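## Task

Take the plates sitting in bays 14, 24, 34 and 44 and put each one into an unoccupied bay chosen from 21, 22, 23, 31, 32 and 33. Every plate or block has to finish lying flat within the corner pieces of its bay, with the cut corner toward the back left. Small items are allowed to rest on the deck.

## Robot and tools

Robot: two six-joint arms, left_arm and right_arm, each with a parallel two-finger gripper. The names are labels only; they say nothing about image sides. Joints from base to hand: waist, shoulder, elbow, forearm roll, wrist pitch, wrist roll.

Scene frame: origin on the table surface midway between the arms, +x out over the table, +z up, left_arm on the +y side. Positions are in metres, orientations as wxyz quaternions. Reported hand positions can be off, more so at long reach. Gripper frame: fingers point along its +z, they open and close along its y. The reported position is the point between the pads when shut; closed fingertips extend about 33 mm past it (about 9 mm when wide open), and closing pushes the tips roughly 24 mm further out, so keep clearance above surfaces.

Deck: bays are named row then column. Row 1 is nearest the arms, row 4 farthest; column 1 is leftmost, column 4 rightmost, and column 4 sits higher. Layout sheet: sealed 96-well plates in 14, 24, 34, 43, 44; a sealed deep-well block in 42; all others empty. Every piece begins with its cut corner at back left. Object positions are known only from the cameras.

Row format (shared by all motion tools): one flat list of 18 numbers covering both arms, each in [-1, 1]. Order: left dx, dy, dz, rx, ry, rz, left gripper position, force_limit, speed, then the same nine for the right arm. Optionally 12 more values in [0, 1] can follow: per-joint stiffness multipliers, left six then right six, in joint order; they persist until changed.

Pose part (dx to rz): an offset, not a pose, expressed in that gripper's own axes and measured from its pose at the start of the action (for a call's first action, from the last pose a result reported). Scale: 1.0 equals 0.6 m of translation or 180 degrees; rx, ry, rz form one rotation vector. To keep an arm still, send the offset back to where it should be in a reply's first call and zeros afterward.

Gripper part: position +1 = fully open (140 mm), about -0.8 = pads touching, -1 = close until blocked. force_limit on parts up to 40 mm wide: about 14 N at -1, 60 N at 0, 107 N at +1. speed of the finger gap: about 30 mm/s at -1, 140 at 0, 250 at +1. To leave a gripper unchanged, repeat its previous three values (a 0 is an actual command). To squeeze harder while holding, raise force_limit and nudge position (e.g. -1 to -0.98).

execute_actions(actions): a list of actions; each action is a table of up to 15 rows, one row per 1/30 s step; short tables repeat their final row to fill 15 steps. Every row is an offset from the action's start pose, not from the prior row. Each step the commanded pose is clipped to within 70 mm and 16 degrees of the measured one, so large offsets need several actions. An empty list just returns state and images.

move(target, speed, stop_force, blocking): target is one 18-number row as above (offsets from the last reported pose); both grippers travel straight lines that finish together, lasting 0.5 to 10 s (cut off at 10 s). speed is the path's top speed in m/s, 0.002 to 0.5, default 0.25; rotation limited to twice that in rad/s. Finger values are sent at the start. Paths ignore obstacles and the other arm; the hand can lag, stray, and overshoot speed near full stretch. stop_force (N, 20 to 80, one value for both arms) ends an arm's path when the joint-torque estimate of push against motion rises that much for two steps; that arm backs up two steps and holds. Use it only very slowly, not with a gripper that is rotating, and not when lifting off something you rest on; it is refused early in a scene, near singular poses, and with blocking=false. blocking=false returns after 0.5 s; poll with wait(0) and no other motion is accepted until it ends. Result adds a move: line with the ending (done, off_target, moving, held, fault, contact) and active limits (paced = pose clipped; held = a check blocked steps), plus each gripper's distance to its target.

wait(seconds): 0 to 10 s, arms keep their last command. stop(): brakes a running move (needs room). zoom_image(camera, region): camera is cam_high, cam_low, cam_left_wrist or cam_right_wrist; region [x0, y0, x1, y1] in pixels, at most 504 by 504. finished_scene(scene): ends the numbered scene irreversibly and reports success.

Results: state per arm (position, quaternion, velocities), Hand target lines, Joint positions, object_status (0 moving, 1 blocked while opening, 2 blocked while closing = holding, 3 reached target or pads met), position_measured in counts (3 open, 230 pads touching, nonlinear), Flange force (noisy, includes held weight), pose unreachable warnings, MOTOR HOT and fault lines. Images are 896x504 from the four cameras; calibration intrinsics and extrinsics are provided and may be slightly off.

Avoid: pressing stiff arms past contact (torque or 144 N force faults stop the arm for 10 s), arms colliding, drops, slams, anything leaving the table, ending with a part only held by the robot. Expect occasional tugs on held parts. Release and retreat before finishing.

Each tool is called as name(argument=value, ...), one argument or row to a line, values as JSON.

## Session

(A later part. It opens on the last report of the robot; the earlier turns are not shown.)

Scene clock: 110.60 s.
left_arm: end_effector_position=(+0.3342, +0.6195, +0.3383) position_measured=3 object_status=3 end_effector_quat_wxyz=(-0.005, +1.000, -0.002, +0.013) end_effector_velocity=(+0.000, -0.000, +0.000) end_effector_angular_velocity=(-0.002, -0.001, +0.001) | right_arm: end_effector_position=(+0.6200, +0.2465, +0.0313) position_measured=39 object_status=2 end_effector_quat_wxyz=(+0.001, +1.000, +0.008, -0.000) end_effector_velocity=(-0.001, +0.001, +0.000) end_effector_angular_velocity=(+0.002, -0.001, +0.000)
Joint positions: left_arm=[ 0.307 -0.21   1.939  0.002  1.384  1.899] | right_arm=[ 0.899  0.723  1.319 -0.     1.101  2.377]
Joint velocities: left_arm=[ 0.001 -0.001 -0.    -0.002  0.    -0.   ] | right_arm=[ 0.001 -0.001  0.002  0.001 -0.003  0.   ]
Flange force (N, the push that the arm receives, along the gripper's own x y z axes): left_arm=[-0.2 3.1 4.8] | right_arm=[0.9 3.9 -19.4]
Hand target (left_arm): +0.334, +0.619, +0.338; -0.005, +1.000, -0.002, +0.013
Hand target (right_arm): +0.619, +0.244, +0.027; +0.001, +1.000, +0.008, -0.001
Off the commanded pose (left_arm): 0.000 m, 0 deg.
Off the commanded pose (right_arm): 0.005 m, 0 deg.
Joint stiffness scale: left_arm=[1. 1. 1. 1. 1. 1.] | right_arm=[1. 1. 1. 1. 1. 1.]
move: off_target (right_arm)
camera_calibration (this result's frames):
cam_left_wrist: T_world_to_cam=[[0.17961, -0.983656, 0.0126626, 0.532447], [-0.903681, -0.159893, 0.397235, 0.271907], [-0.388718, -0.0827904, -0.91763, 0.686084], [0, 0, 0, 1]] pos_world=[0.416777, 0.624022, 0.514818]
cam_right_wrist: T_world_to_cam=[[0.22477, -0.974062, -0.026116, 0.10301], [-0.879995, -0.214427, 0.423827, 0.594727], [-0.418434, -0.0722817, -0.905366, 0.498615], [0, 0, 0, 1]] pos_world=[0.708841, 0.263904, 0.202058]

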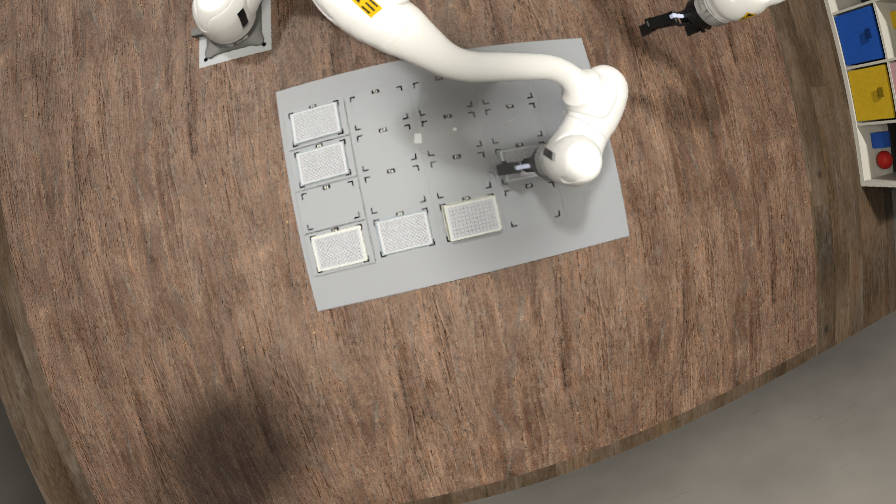

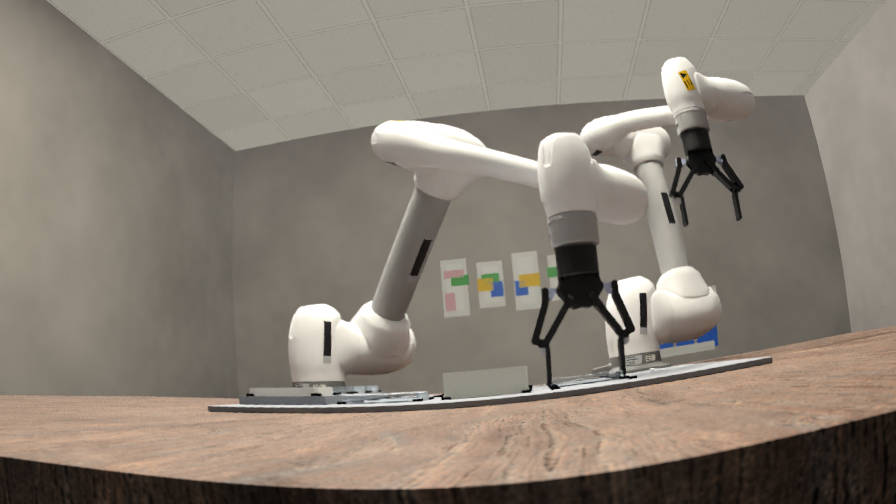

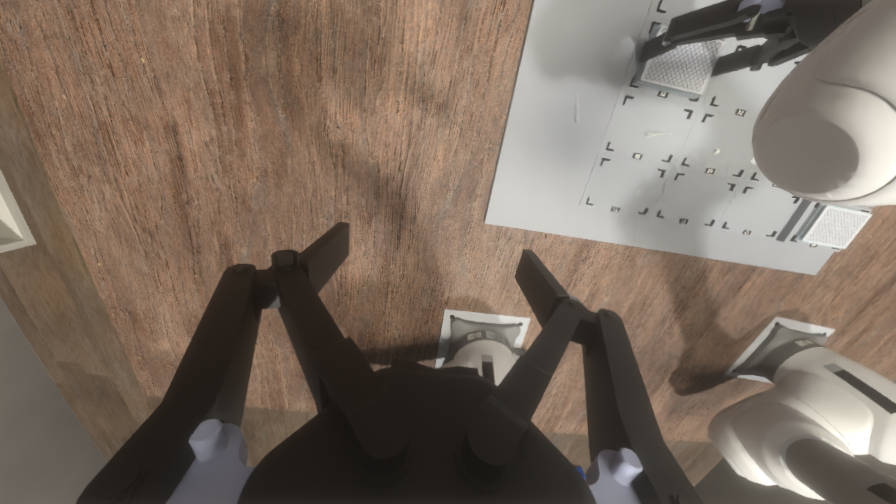

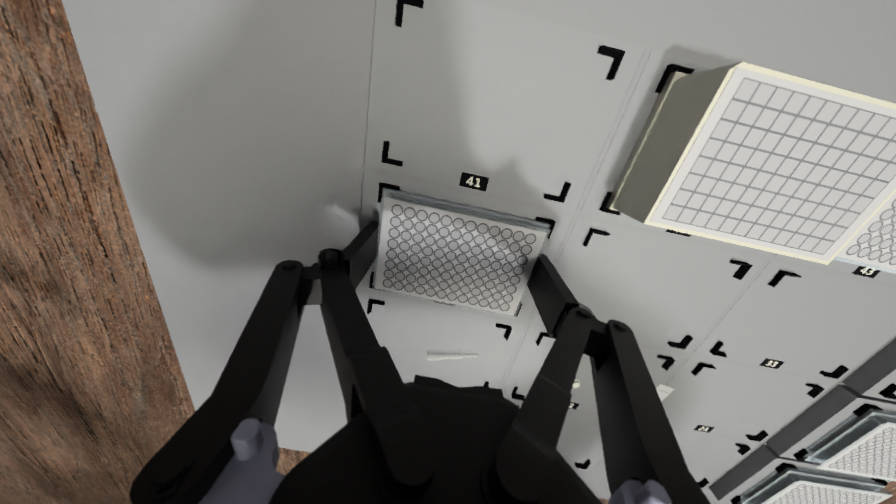

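execute_actions(
  actions=[
    [[0,0,0,0,0,0,1,0,0,0,0,0,0,0,0,1,0,-0.5]],
  ],
)

move(
  target=[0,0,0,0,0,0,1,0,0,0,0,-0.095,0,0,0,1,0,-0.5],
  speed=0.15,
)

zoom_image(
  camera="cam_right_wrist",
  region=[350, 150, 550, 310],
)

zoom_image(
  camera="cam_left_wrist",
  region=[610, 10, 750, 115],
)

Scene clock: 114.47 s.
left_arm: end_effector_position=(+0.3342, +0.6195, +0.3383) position_measured=3 object_status=3 end_effector_quat_wxyz=(-0.005, +1.000, -0.002, +0.013) end_effector_velocity=(-0.000, +0.000, +0.000) end_effector_angular_velocity=(-0.000, -0.000, +0.001) | right_arm: end_effector_position=(+0.6200, +0.2465, +0.0314) position_measured=3 object_status=3 end_effector_quat_wxyz=(+0.000, +1.000, +0.008, -0.000) end_effector_velocity=(+0.000, +0.000, +0.000) end_effector_angular_velocity=(+0.001, +0.000, -0.001)
Joint positions: left_arm=[ 0.307 -0.21   1.939  0.002  1.384  1.899] | right_arm=[ 0.899  0.722  1.319 -0.     1.101  2.377]
Joint velocities: left_arm=[ 0.001 -0.     0.    -0.     0.    -0.   ] | right_arm=[-0.     0.    -0.001  0.001  0.     0.   ]
Flange force (N, the push that the arm receives, along the gripper's own x y z axes): left_arm=[-0.5 2.0 5.7] | right_arm=[3.7 3.4 2.2]
Hand target (left_arm): +0.334, +0.619, +0.338; -0.005, +1.000, -0.002, +0.013
Hand target (right_arm): +0.620, +0.246, +0.031; +0.001, +1.000, +0.008, -0.000
Off the commanded pose (left_arm): 0.000 m, 0 deg.
Off the commanded pose (right_arm): 0.000 m, 0 deg.
Joint stiffness scale: left_arm=[1. 1. 1. 1. 1. 1.] | right_arm=[1. 1. 1. 1. 1. 1.]
camera_calibration (this result's frames):
cam_left_wrist: T_world_to_cam=[[0.17961, -0.983656, 0.0126627, 0.532447], [-0.903681, -0.159894, 0.397235, 0.271907], [-0.388718, -0.0827905, -0.91763, 0.686084], [0, 0, 0, 1]] pos_world=[0.416777, 0.624022, 0.514818]
cam_right_wrist: T_world_to_cam=[[0.224757, -0.97406, -0.026278, 0.10302], [-0.880084, -0.214501, 0.423606, 0.594813], [-0.418255, -0.0720817, -0.905465, 0.498504], [0, 0, 0, 1]] pos_world=[0.708833, 0.263868, 0.202119]

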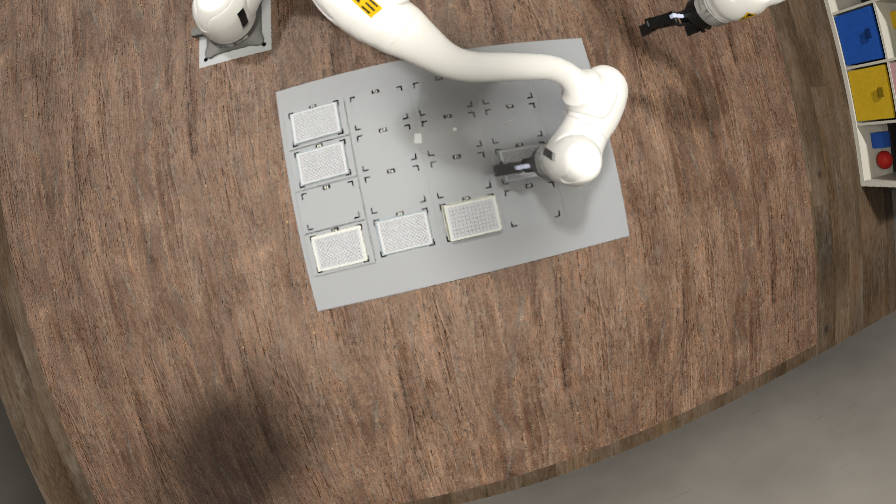

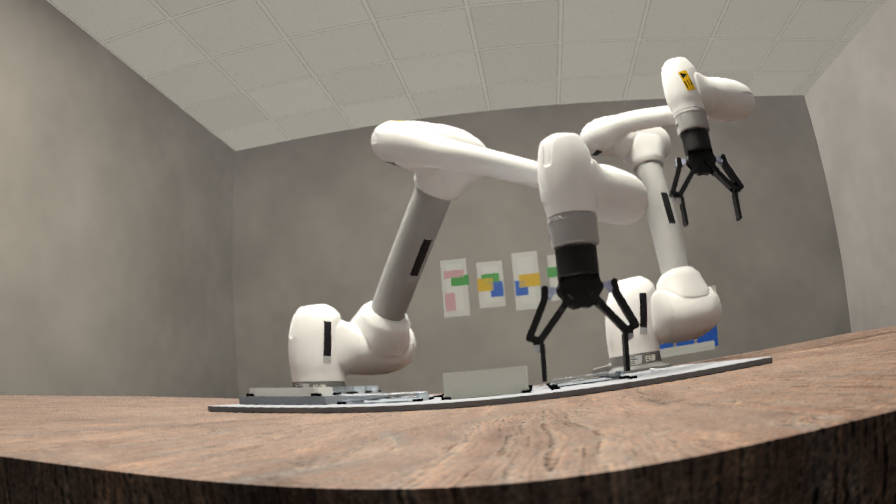

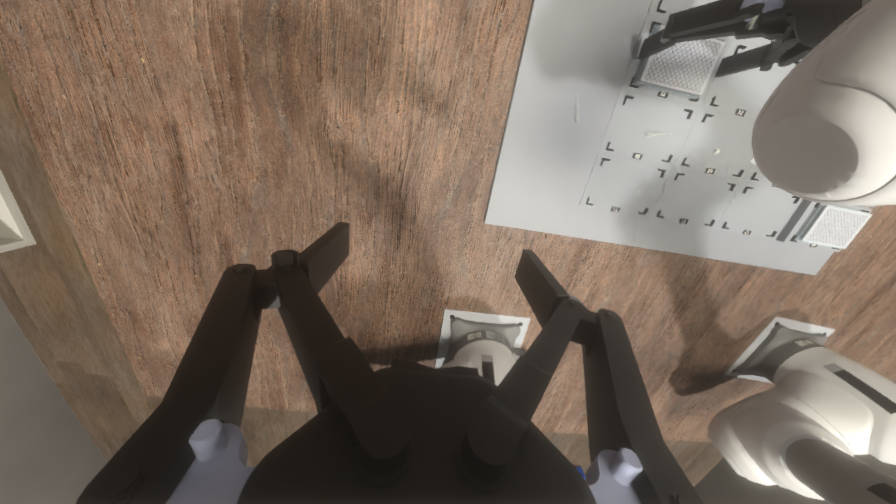

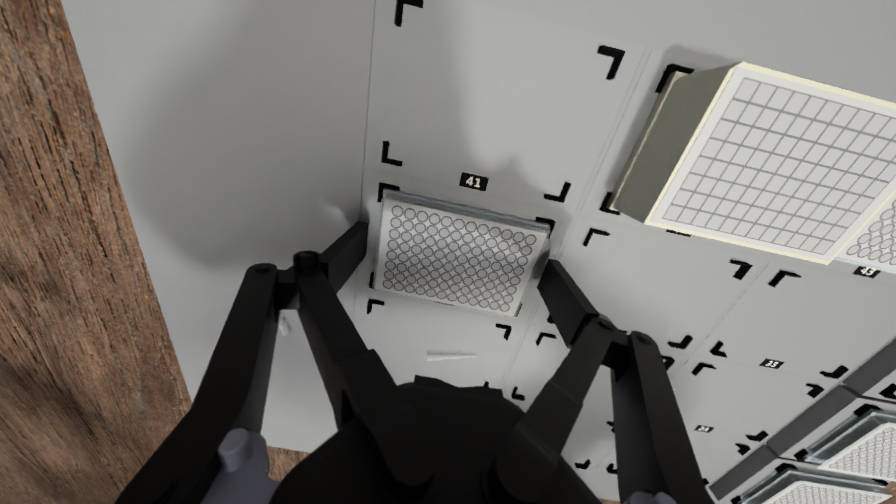

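Scene clock: 115.33 s.
left_arm: end_effector_position=(+0.3342, +0.6195, +0.3383) position_measured=3 object_status=3 end_effector_quat_wxyz=(-0.005, +1.000, -0.002, +0.013) end_effector_velocity=(-0.000, -0.000, +0.000) end_effector_angular_velocity=(-0.000, -0.001, +0.000) | right_arm: end_effector_position=(+0.6199, +0.2463, +0.0833) position_measured=3 object_status=3 end_effector_quat_wxyz=(+0.001, +1.000, +0.008, -0.001) end_effector_velocity=(-0.000, -0.001, +0.002) end_effector_angular_velocity=(-0.003, +0.002, +0.000)
Joint positions: left_arm=[ 0.307 -0.21   1.939  0.002  1.384  1.899] | right_arm=[ 0.899  0.686  1.282 -0.     1.176  2.377]
Joint velocities: left_arm=[ 0.    -0.001 -0.    -0.     0.     0.   ] | right_arm=[ 0.    -0.001 -0.002 -0.001  0.006  0.   ]
Flange force (N, the push that the arm receives, along the gripper's own x y z axes): left_arm=[-1.9 1.4 4.7] | right_arm=[1.3 5.3 2.9]
Hand target (left_arm): +0.334, +0.619, +0.338; -0.005, +1.000, -0.002, +0.013
Hand target (right_arm): +0.620, +0.247, +0.088; +0.000, +1.000, +0.008, -0.000
Off the commanded pose (left_arm): 0.000 m, 0 deg.
Off the commanded pose (right_arm): 0.005 m, 0 deg.
Joint stiffness scale: left_arm=[1. 1. 1. 1. 1. 1.] | right_arm=[1. 1. 1. 1. 1. 1.]
move: off_target (right_arm)
camera_calibration (this result's frames):
cam_left_wrist: T_world_to_cam=[[0.17961, -0.983656, 0.0126628, 0.532447], [-0.903681, -0.159893, 0.397235, 0.271907], [-0.388718, -0.0827905, -0.91763, 0.686084], [0, 0, 0, 1]] pos_world=[0.416777, 0.624022, 0.514818]
cam_right_wrist: T_world_to_cam=[[0.224719, -0.974092, -0.0254336, 0.104234], [-0.879655, -0.214023, 0.424737, 0.572202], [-0.419177, -0.0730739, -0.904959, 0.546213], [0, 0, 0, 1]] pos_world=[0.708876, 0.263912, 0.253916]

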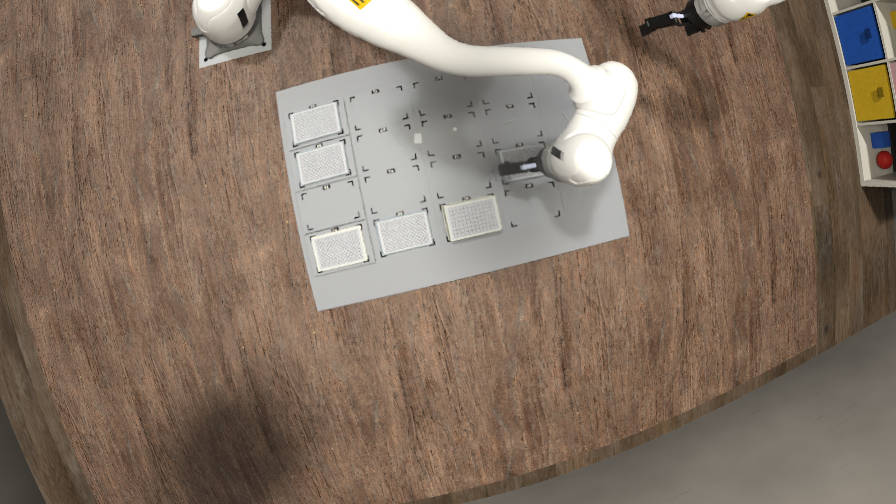

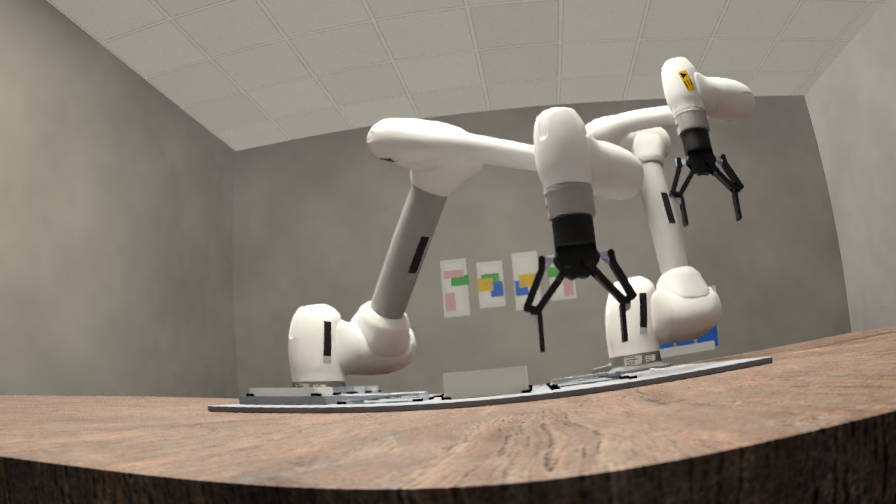

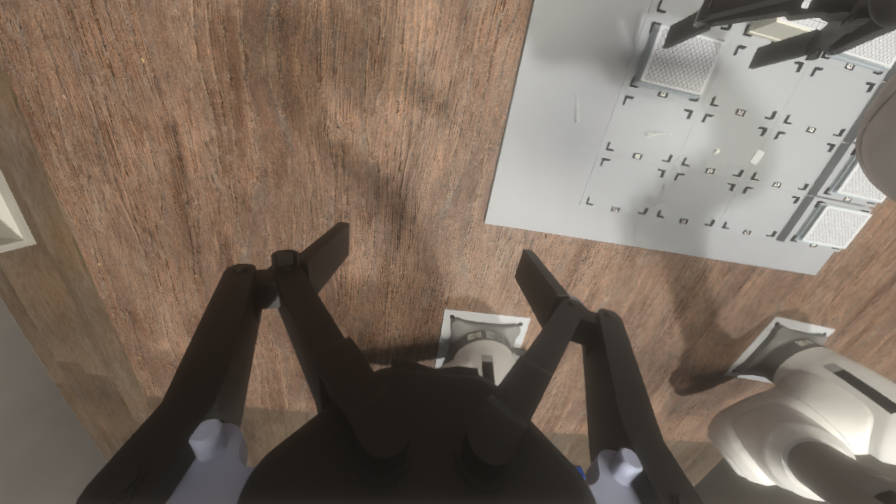

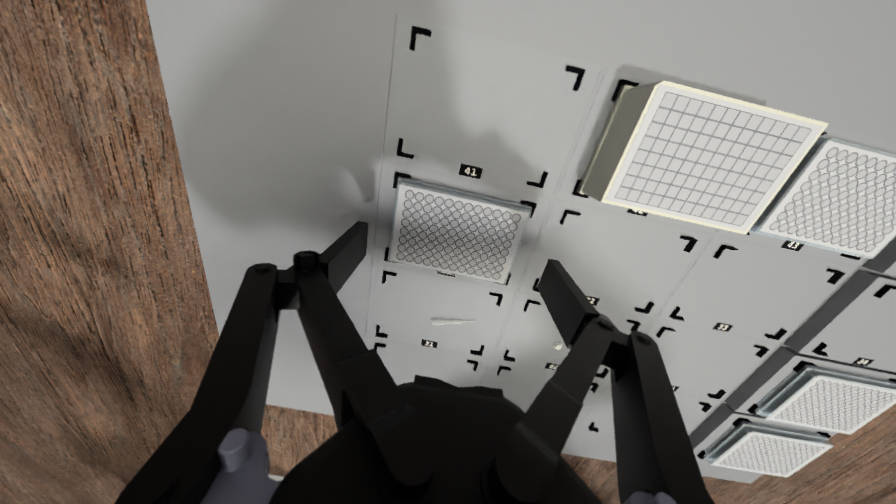

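Region (350, 150, 550, 310) of cam_right_wrist's 896x504 image, scaled by 2.520, with more detail than that image has; it fills the top 403 rows of this view, and the rest is white.

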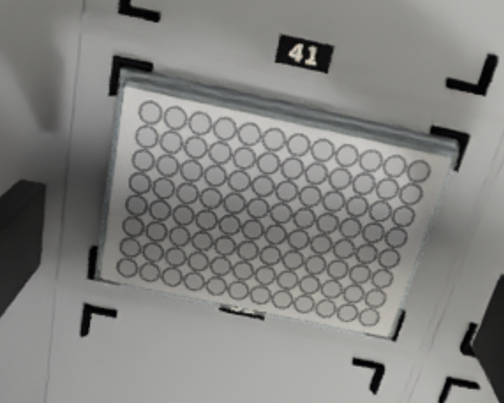

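Region (610, 10, 750, 115) of cam_left_wrist's 896x504 image, scaled by 3.600, with more detail than that image has; it fills the top 378 rows of this view, and the rest is white.

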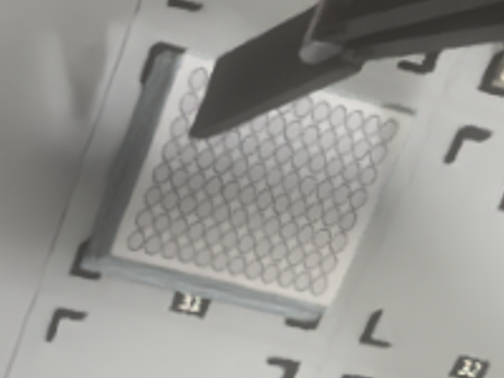

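move(
  target=[0,0,0,0,0,0,1,0,0,-0.192,0.821,0.035,0,0,-0.002,1,0,-0.5],
  speed=0.35,
)

zoom_image(
  camera="cam_right_wrist",
  region=[310, 140, 610, 340],
)

Scene clock: 121.33 s.
left_arm: end_effector_position=(+0.3342, +0.6195, +0.3383) position_measured=3 object_status=3 end_effector_quat_wxyz=(-0.005, +1.000, -0.002, +0.013) end_effector_velocity=(-0.000, +0.000, +0.001) end_effector_angular_velocity=(+0.001, -0.003, +0.001) | right_arm: end_effector_position=(+0.5118, -0.2478, +0.0637) position_measured=3 object_status=3 end_effector_quat_wxyz=(+0.003, +1.000, +0.009, -0.003) end_effector_velocity=(-0.000, -0.002, -0.000) end_effector_angular_velocity=(+0.000, -0.000, +0.003)
Joint positions: left_arm=[ 0.307 -0.21   1.939  0.002  1.384  1.899] | right_arm=[ 0.394  0.166  2.122 -0.006  0.861  1.874]
Joint velocities: left_arm=[ 0.    -0.002  0.    -0.    -0.001 -0.   ] | right_arm=[-0.004 -0.002  0.002  0.    -0.001 -0.008]
Flange force (N, the push that the arm receives, along the gripper's own x y z axes): left_arm=[-1.0 1.9 5.1] | right_arm=[-0.9 4.9 3.3]
Hand target (left_arm): +0.334, +0.619, +0.338; -0.005, +1.000, -0.002, +0.013
Hand target (right_arm): +0.511, -0.248, +0.064; +0.001, +1.000, +0.011, -0.001
Off the commanded pose (left_arm): 0.000 m, 0 deg.
Off the commanded pose (right_arm): 0.000 m, 0 deg.
Joint stiffness scale: left_arm=[1. 1. 1. 1. 1. 1.] | right_arm=[1. 1. 1. 1. 1. 1.]
move: done
camera_calibration (this result's frames):
cam_left_wrist: T_world_to_cam=[[0.17961, -0.983656, 0.0126627, 0.532447], [-0.903681, -0.159894, 0.397235, 0.271907], [-0.388718, -0.0827906, -0.91763, 0.686084], [0, 0, 0, 1]] pos_world=[0.416777, 0.624022, 0.514818]
cam_right_wrist: T_world_to_cam=[[0.2267, -0.973715, -0.0220242, -0.354508], [-0.877295, -0.213969, 0.429617, 0.378178], [-0.423037, -0.0780725, -0.902743, 0.447739], [0, 0, 0, 1]] pos_world=[0.601551, -0.229315, 0.233914]

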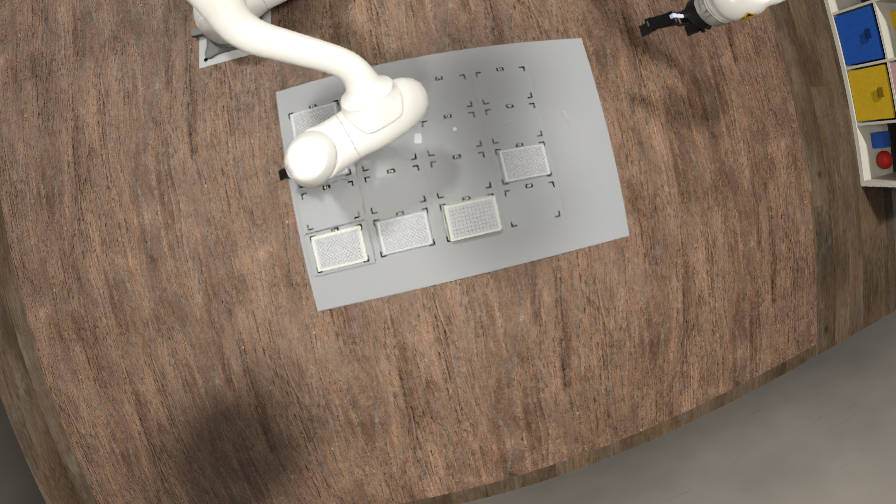

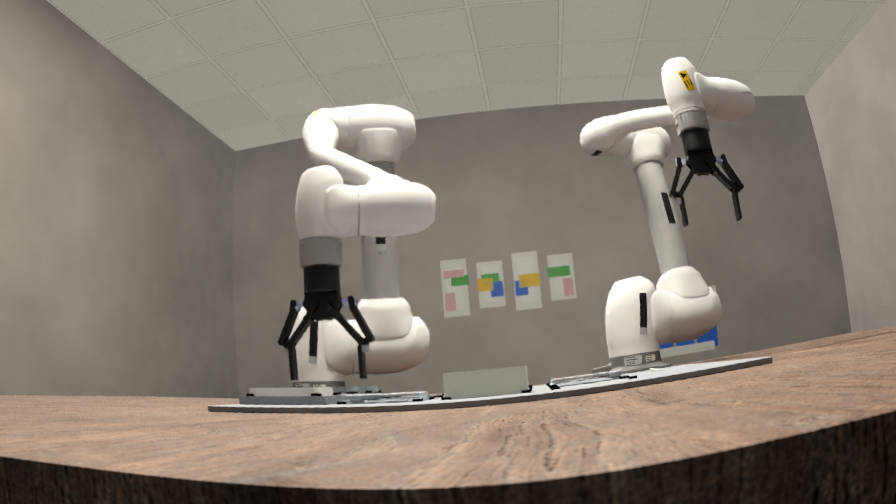

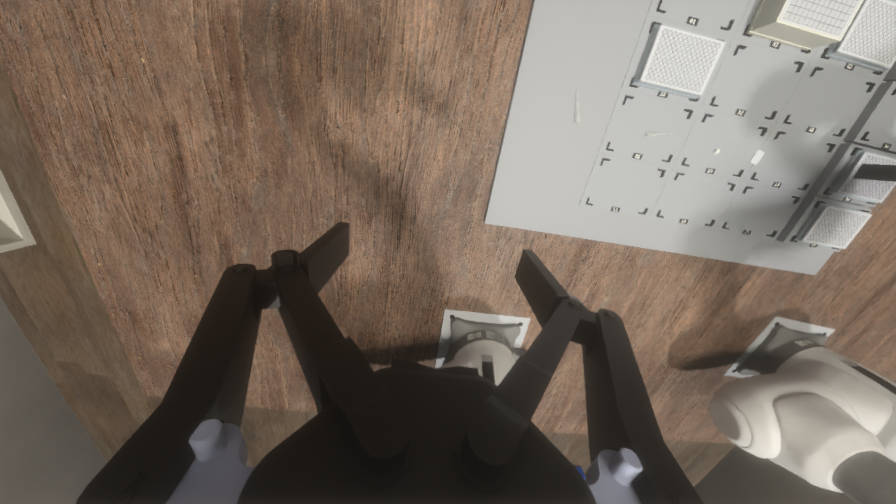

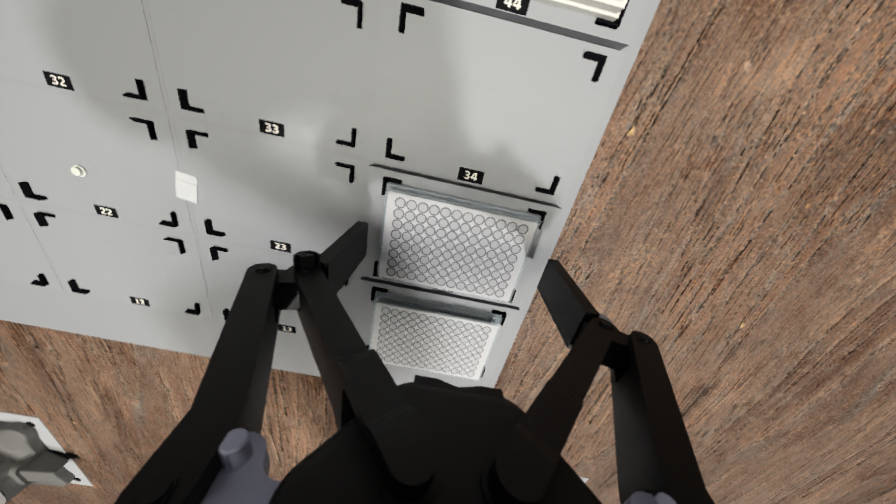

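Region (310, 140, 610, 340) of cam_right_wrist's 896x504 image, scaled by 1.680, with more detail than that image has.

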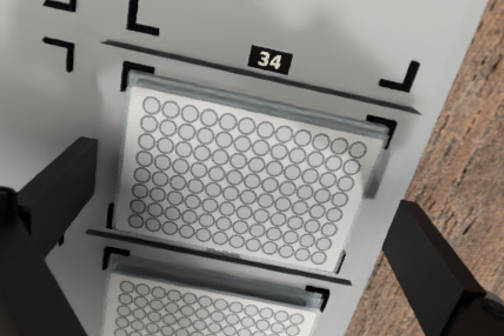

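move(
  target=[0,0,0,0,0,0,1,0,0,0,-0.004,0.039,0.003,0.002,0,1,0,-0.5],
  speed=0.05,
)

zoom_image(
  camera="cam_right_wrist",
  region=[310, 140, 610, 340],
)

Scene clock: 124.70 s.
left_arm: end_effector_position=(+0.3342, +0.6195, +0.3383) position_measured=3 object_status=3 end_effector_quat_wxyz=(-0.005, +1.000, -0.002, +0.013) end_effector_velocity=(-0.000, +0.000, +0.000) end_effector_angular_velocity=(+0.000, -0.001, +0.000) | right_arm: end_effector_position=(+0.5129, -0.2460, +0.0437) position_measured=3 object_status=3 end_effector_quat_wxyz=(-0.001, +1.000, +0.007, +0.001) end_effector_velocity=(+0.001, +0.001, -0.002) end_effector_angular_velocity=(+0.002, -0.002, -0.002)
Joint positions: left_arm=[ 0.307 -0.21   1.939  0.002  1.384  1.899] | right_arm=[0.394 0.189 2.141 0.001 0.808 1.873]
Joint velocities: left_arm=[ 0.    -0.001  0.     0.    -0.    -0.   ] | right_arm=[-0.     0.002  0.001  0.002 -0.006  0.   ]
Flange force (N, the push that the arm receives, along the gripper's own x y z axes): left_arm=[-1.5 -0.1 5.3] | right_arm=[2.2 7.9 4.7]
Hand target (left_arm): +0.334, +0.619, +0.338; -0.005, +1.000, -0.002, +0.013
Hand target (right_arm): +0.512, -0.246, +0.040; -0.001, +1.000, +0.009, +0.000
Off the commanded pose (left_arm): 0.000 m, 0 deg.
Off the commanded pose (right_arm): 0.004 m, 0 deg.
Joint stiffness scale: left_arm=[1. 1. 1. 1. 1. 1.] | right_arm=[1. 1. 1. 1. 1. 1.]
move: off_target (right_arm)
camera_calibration (this result's frames):
cam_left_wrist: T_world_to_cam=[[0.17961, -0.983656, 0.0126628, 0.532447], [-0.903681, -0.159894, 0.397235, 0.271907], [-0.388718, -0.0827906, -0.91763, 0.686084], [0, 0, 0, 1]] pos_world=[0.416777, 0.624022, 0.514818]
cam_right_wrist: T_world_to_cam=[[0.223055, -0.974407, -0.0278915, -0.35148], [-0.8817, -0.213871, 0.420551, 0.390795], [-0.415753, -0.0692141, -0.90684, 0.428913], [0, 0, 0, 1]] pos_world=[0.601286, -0.229218, 0.214803]

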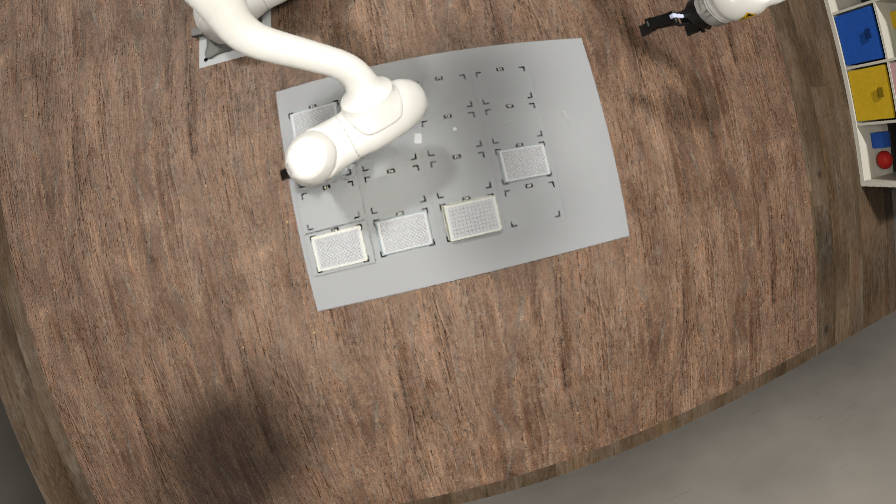

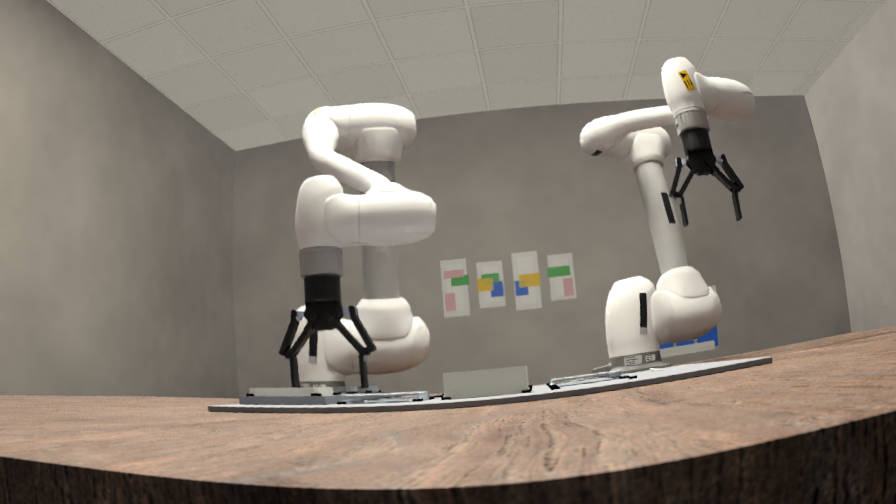

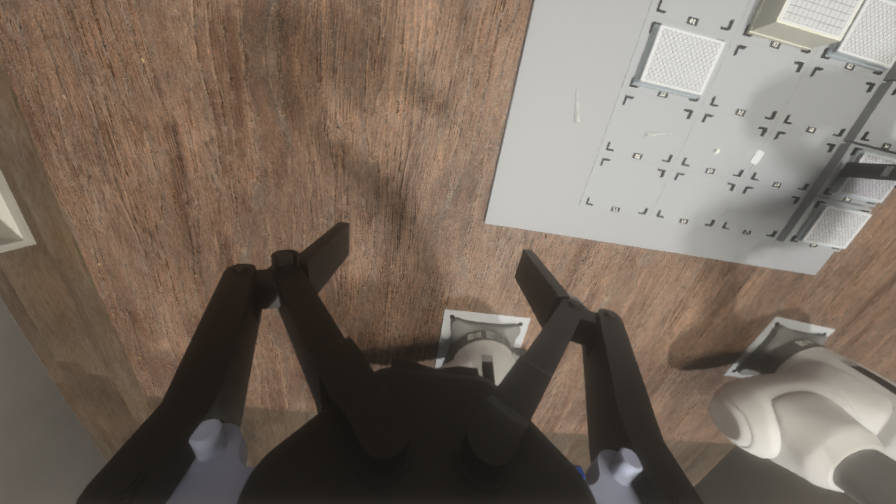

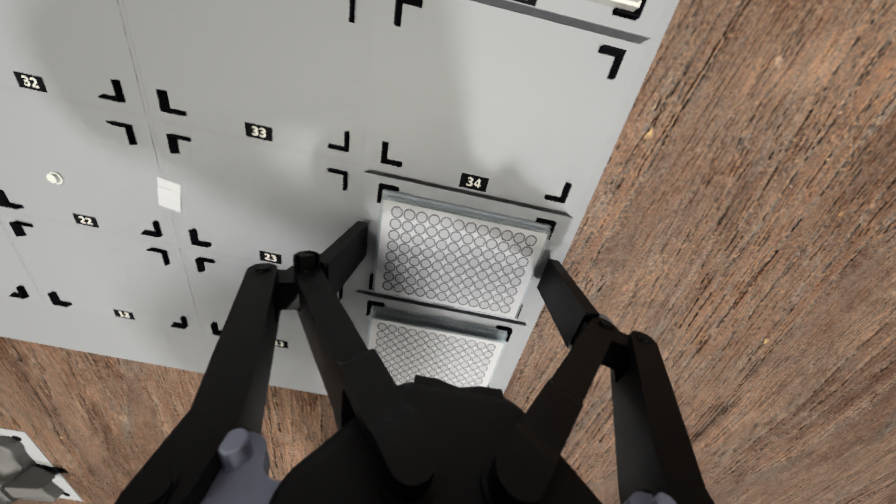

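Region (310, 140, 610, 340) of cam_right_wrist's 896x504 image, scaled by 1.680, with more detail than that image has.

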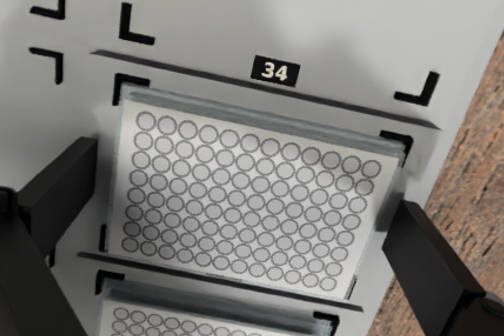

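Good. Close with a slight upward bias to relieve the press.

move(
  target=[0,0,0,0,0,0,1,0,0,0,0,-0.005,0,0,0,-1,0,-0.8],
  speed=0.05,
)

zoom_image(
  camera="cam_right_wrist",
  region=[310, 140, 610, 340],
)

move(
  target=[0,0,0,0,0,0,1,0,0,0.002,0,-0.035,0,0,0,-1,0,-0.8],
  speed=0.06,
)

Scene clock: 128.57 s.
left_arm: end_effector_position=(+0.3342, +0.6195, +0.3383) position_measured=3 object_status=3 end_effector_quat_wxyz=(-0.005, +1.000, -0.002, +0.013) end_effector_velocity=(-0.000, -0.000, +0.000) end_effector_angular_velocity=(-0.000, +0.000, +0.001) | right_arm: end_effector_position=(+0.5130, -0.2460, +0.0449) position_measured=38 object_status=2 end_effector_quat_wxyz=(-0.001, +1.000, +0.007, +0.001) end_effector_velocity=(+0.000, +0.000, +0.000) end_effector_angular_velocity=(+0.000, -0.000, +0.001)
Joint positions: left_arm=[ 0.307 -0.21   1.939  0.002  1.384  1.899] | right_arm=[0.394 0.188 2.141 0.001 0.81  1.873]
Joint velocities: left_arm=[ 0.    -0.     0.    -0.     0.    -0.001] | right_arm=[ 0.001 -0.    -0.     0.     0.     0.   ]
Flange force (N, the push that the arm receives, along the gripper's own x y z axes): left_arm=[-0.5 2.1 5.2] | right_arm=[3.1 10.6 -8.1]
Hand target (left_arm): +0.334, +0.619, +0.338; -0.005, +1.000, -0.002, +0.013
Hand target (right_arm): +0.513, -0.246, +0.047; -0.001, +1.000, +0.007, +0.001
Off the commanded pose (left_arm): 0.000 m, 0 deg.
Off the commanded pose (right_arm): 0.002 m, 0 deg.
Joint stiffness scale: left_arm=[1. 1. 1. 1. 1. 1.] | right_arm=[1. 1. 1. 1. 1. 1.]
move: done
camera_calibration (this result's frames):
cam_left_wrist: T_world_to_cam=[[0.17961, -0.983656, 0.0126626, 0.532447], [-0.903681, -0.159894, 0.397235, 0.271907], [-0.388718, -0.0827904, -0.91763, 0.686084], [0, 0, 0, 1]] pos_world=[0.416777, 0.624022, 0.514818]
cam_right_wrist: T_world_to_cam=[[0.222966, -0.974422, -0.02806, -0.351351], [-0.881948, -0.213901, 0.420016, 0.390542], [-0.415275, -0.0689018, -0.907083, 0.429857], [0, 0, 0, 1]] pos_world=[0.601286, -0.229209, 0.216024]

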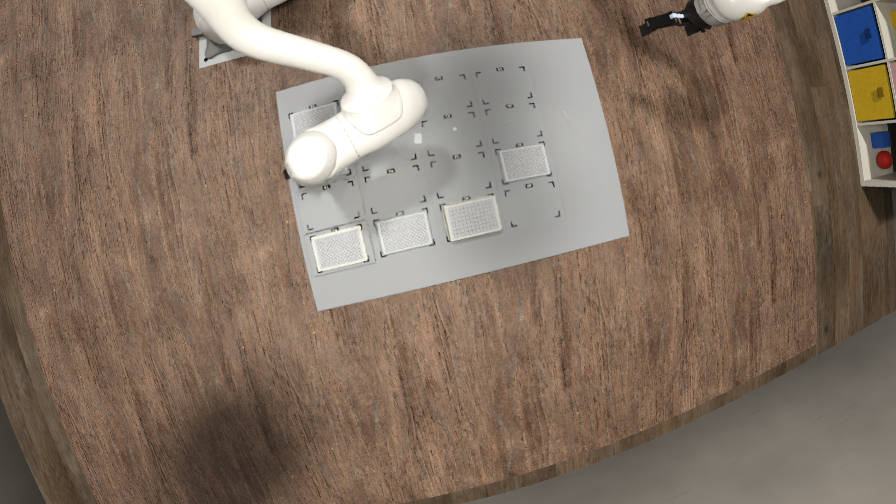

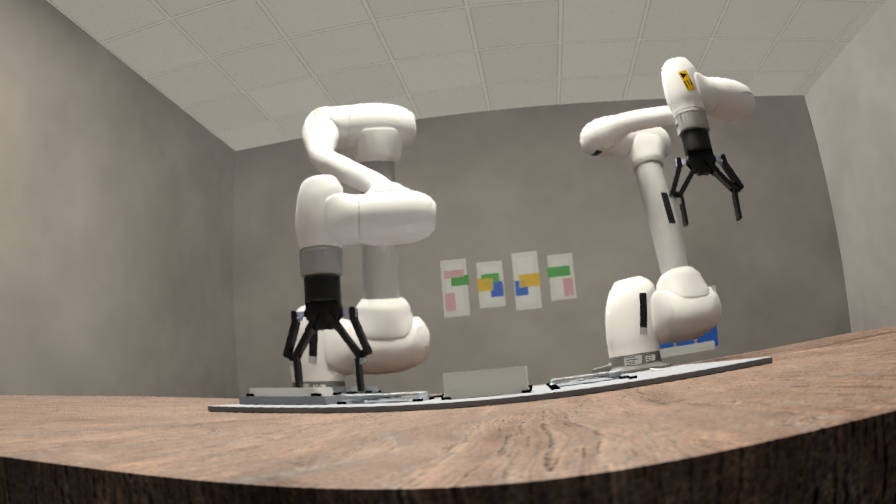

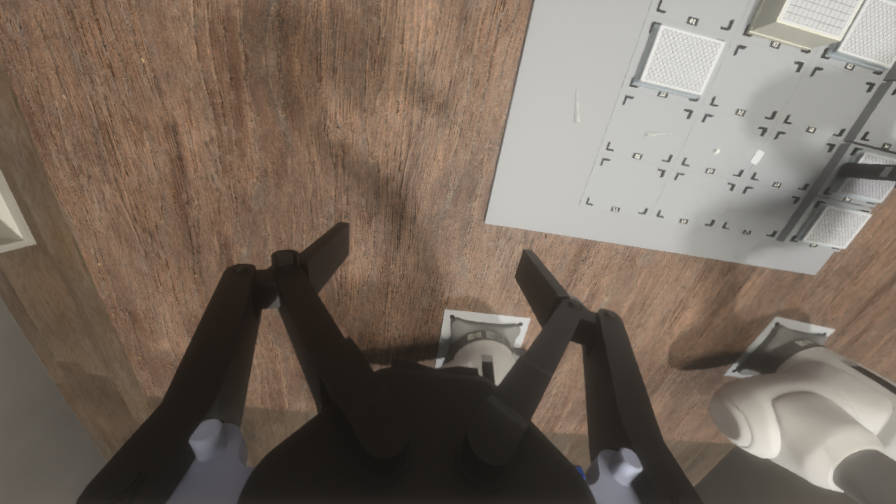

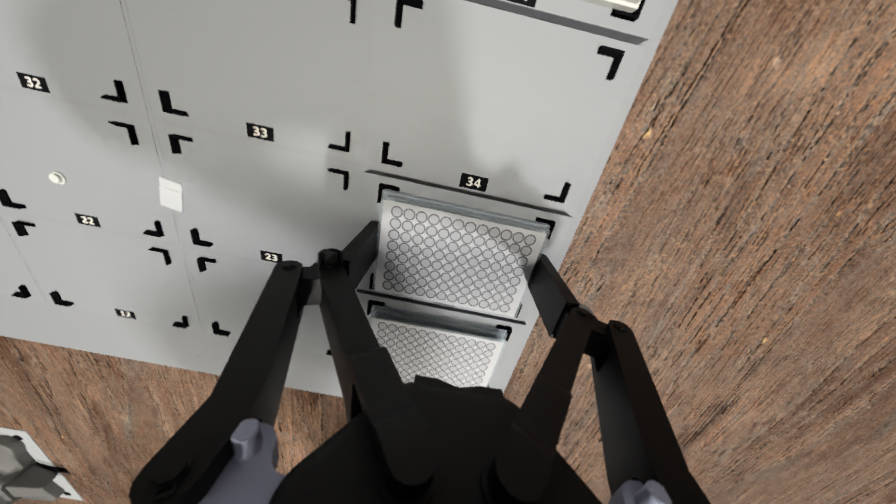

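Region (310, 140, 610, 340) of cam_right_wrist's 896x504 image, scaled by 1.680, with more detail than that image has.

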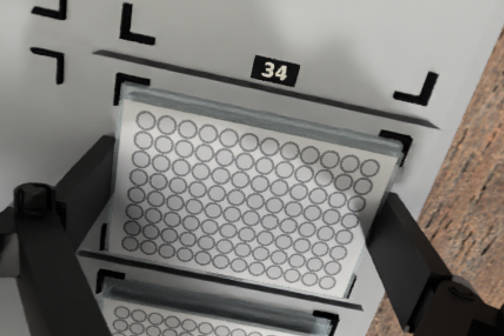

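Scene clock: 129.37 s.
left_arm: end_effector_position=(+0.3342, +0.6195, +0.3383) position_measured=3 object_status=3 end_effector_quat_wxyz=(-0.005, +1.000, -0.002, +0.013) end_effector_velocity=(+0.000, +0.000, +0.000) end_effector_angular_velocity=(+0.000, -0.001, +0.001) | right_arm: end_effector_position=(+0.5131, -0.2459, +0.0624) position_measured=38 object_status=2 end_effector_quat_wxyz=(-0.001, +1.000, +0.007, +0.001) end_effector_velocity=(-0.000, -0.000, +0.002) end_effector_angular_velocity=(-0.000, +0.001, -0.000)
Joint positions: left_arm=[ 0.307 -0.21   1.939  0.002  1.384  1.899] | right_arm=[0.394 0.166 2.126 0.001 0.848 1.873]
Joint velocities: left_arm=[ 0.001 -0.     0.    -0.    -0.001 -0.   ] | right_arm=[-0.    -0.002 -0.002  0.001  0.006 -0.   ]
Flange force (N, the push that the arm receives, along the gripper's own x y z axes): left_arm=[-1.7 2.9 4.8] | right_arm=[2.2 6.4 4.9]
Hand target (left_arm): +0.334, +0.619, +0.338; -0.005, +1.000, -0.002, +0.013
Hand target (right_arm): +0.514, -0.246, +0.066; -0.001, +1.000, +0.007, +0.001
Off the commanded pose (left_arm): 0.000 m, 0 deg.
Off the commanded pose (right_arm): 0.004 m, 0 deg.
Joint stiffness scale: left_arm=[1. 1. 1. 1. 1. 1.] | right_arm=[1. 1. 1. 1. 1. 1.]
move: off_target (right_arm)
camera_calibration (this result's frames):
cam_left_wrist: T_world_to_cam=[[0.17961, -0.983656, 0.0126627, 0.532447], [-0.903681, -0.159894, 0.397235, 0.271907], [-0.388718, -0.0827905, -0.91763, 0.686084], [0, 0, 0, 1]] pos_world=[0.416777, 0.624022, 0.514818]
cam_right_wrist: T_world_to_cam=[[0.22295, -0.97443, -0.0279315, -0.350846], [-0.881253, -0.213715, 0.421566, 0.382837], [-0.416756, -0.0693734, -0.906367, 0.446368], [0, 0, 0, 1]] pos_world=[0.601625, -0.229091, 0.233383]

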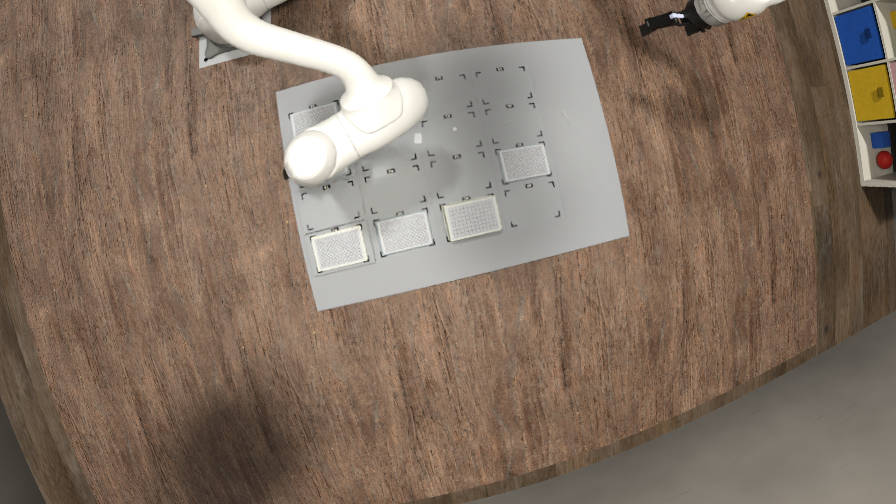

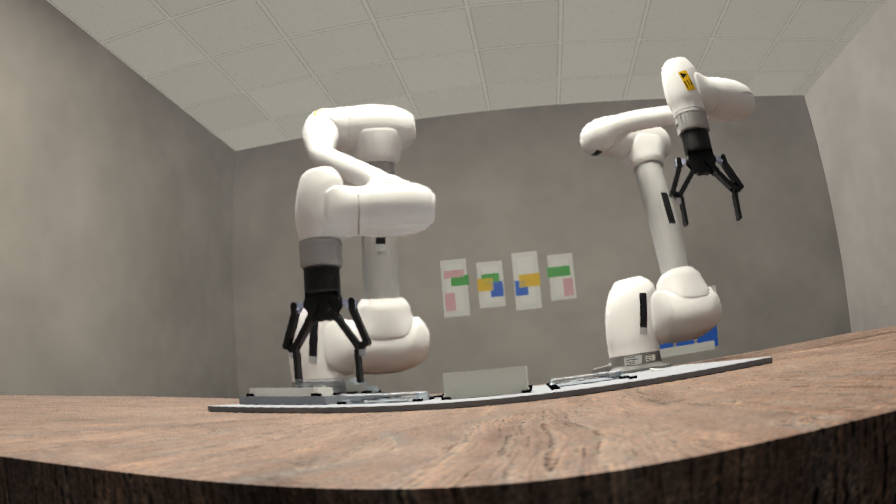

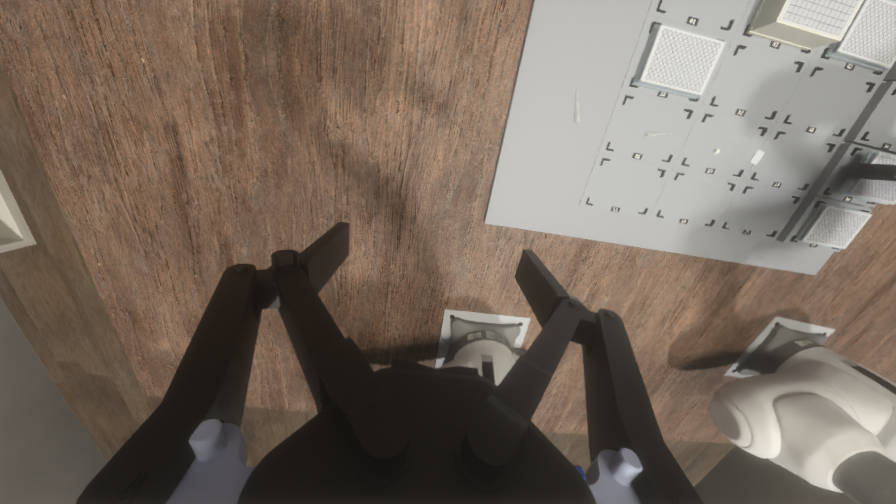

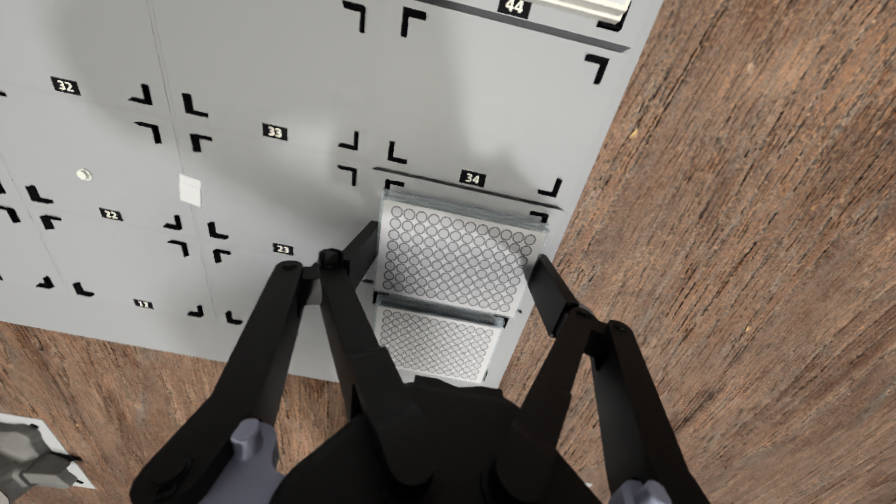

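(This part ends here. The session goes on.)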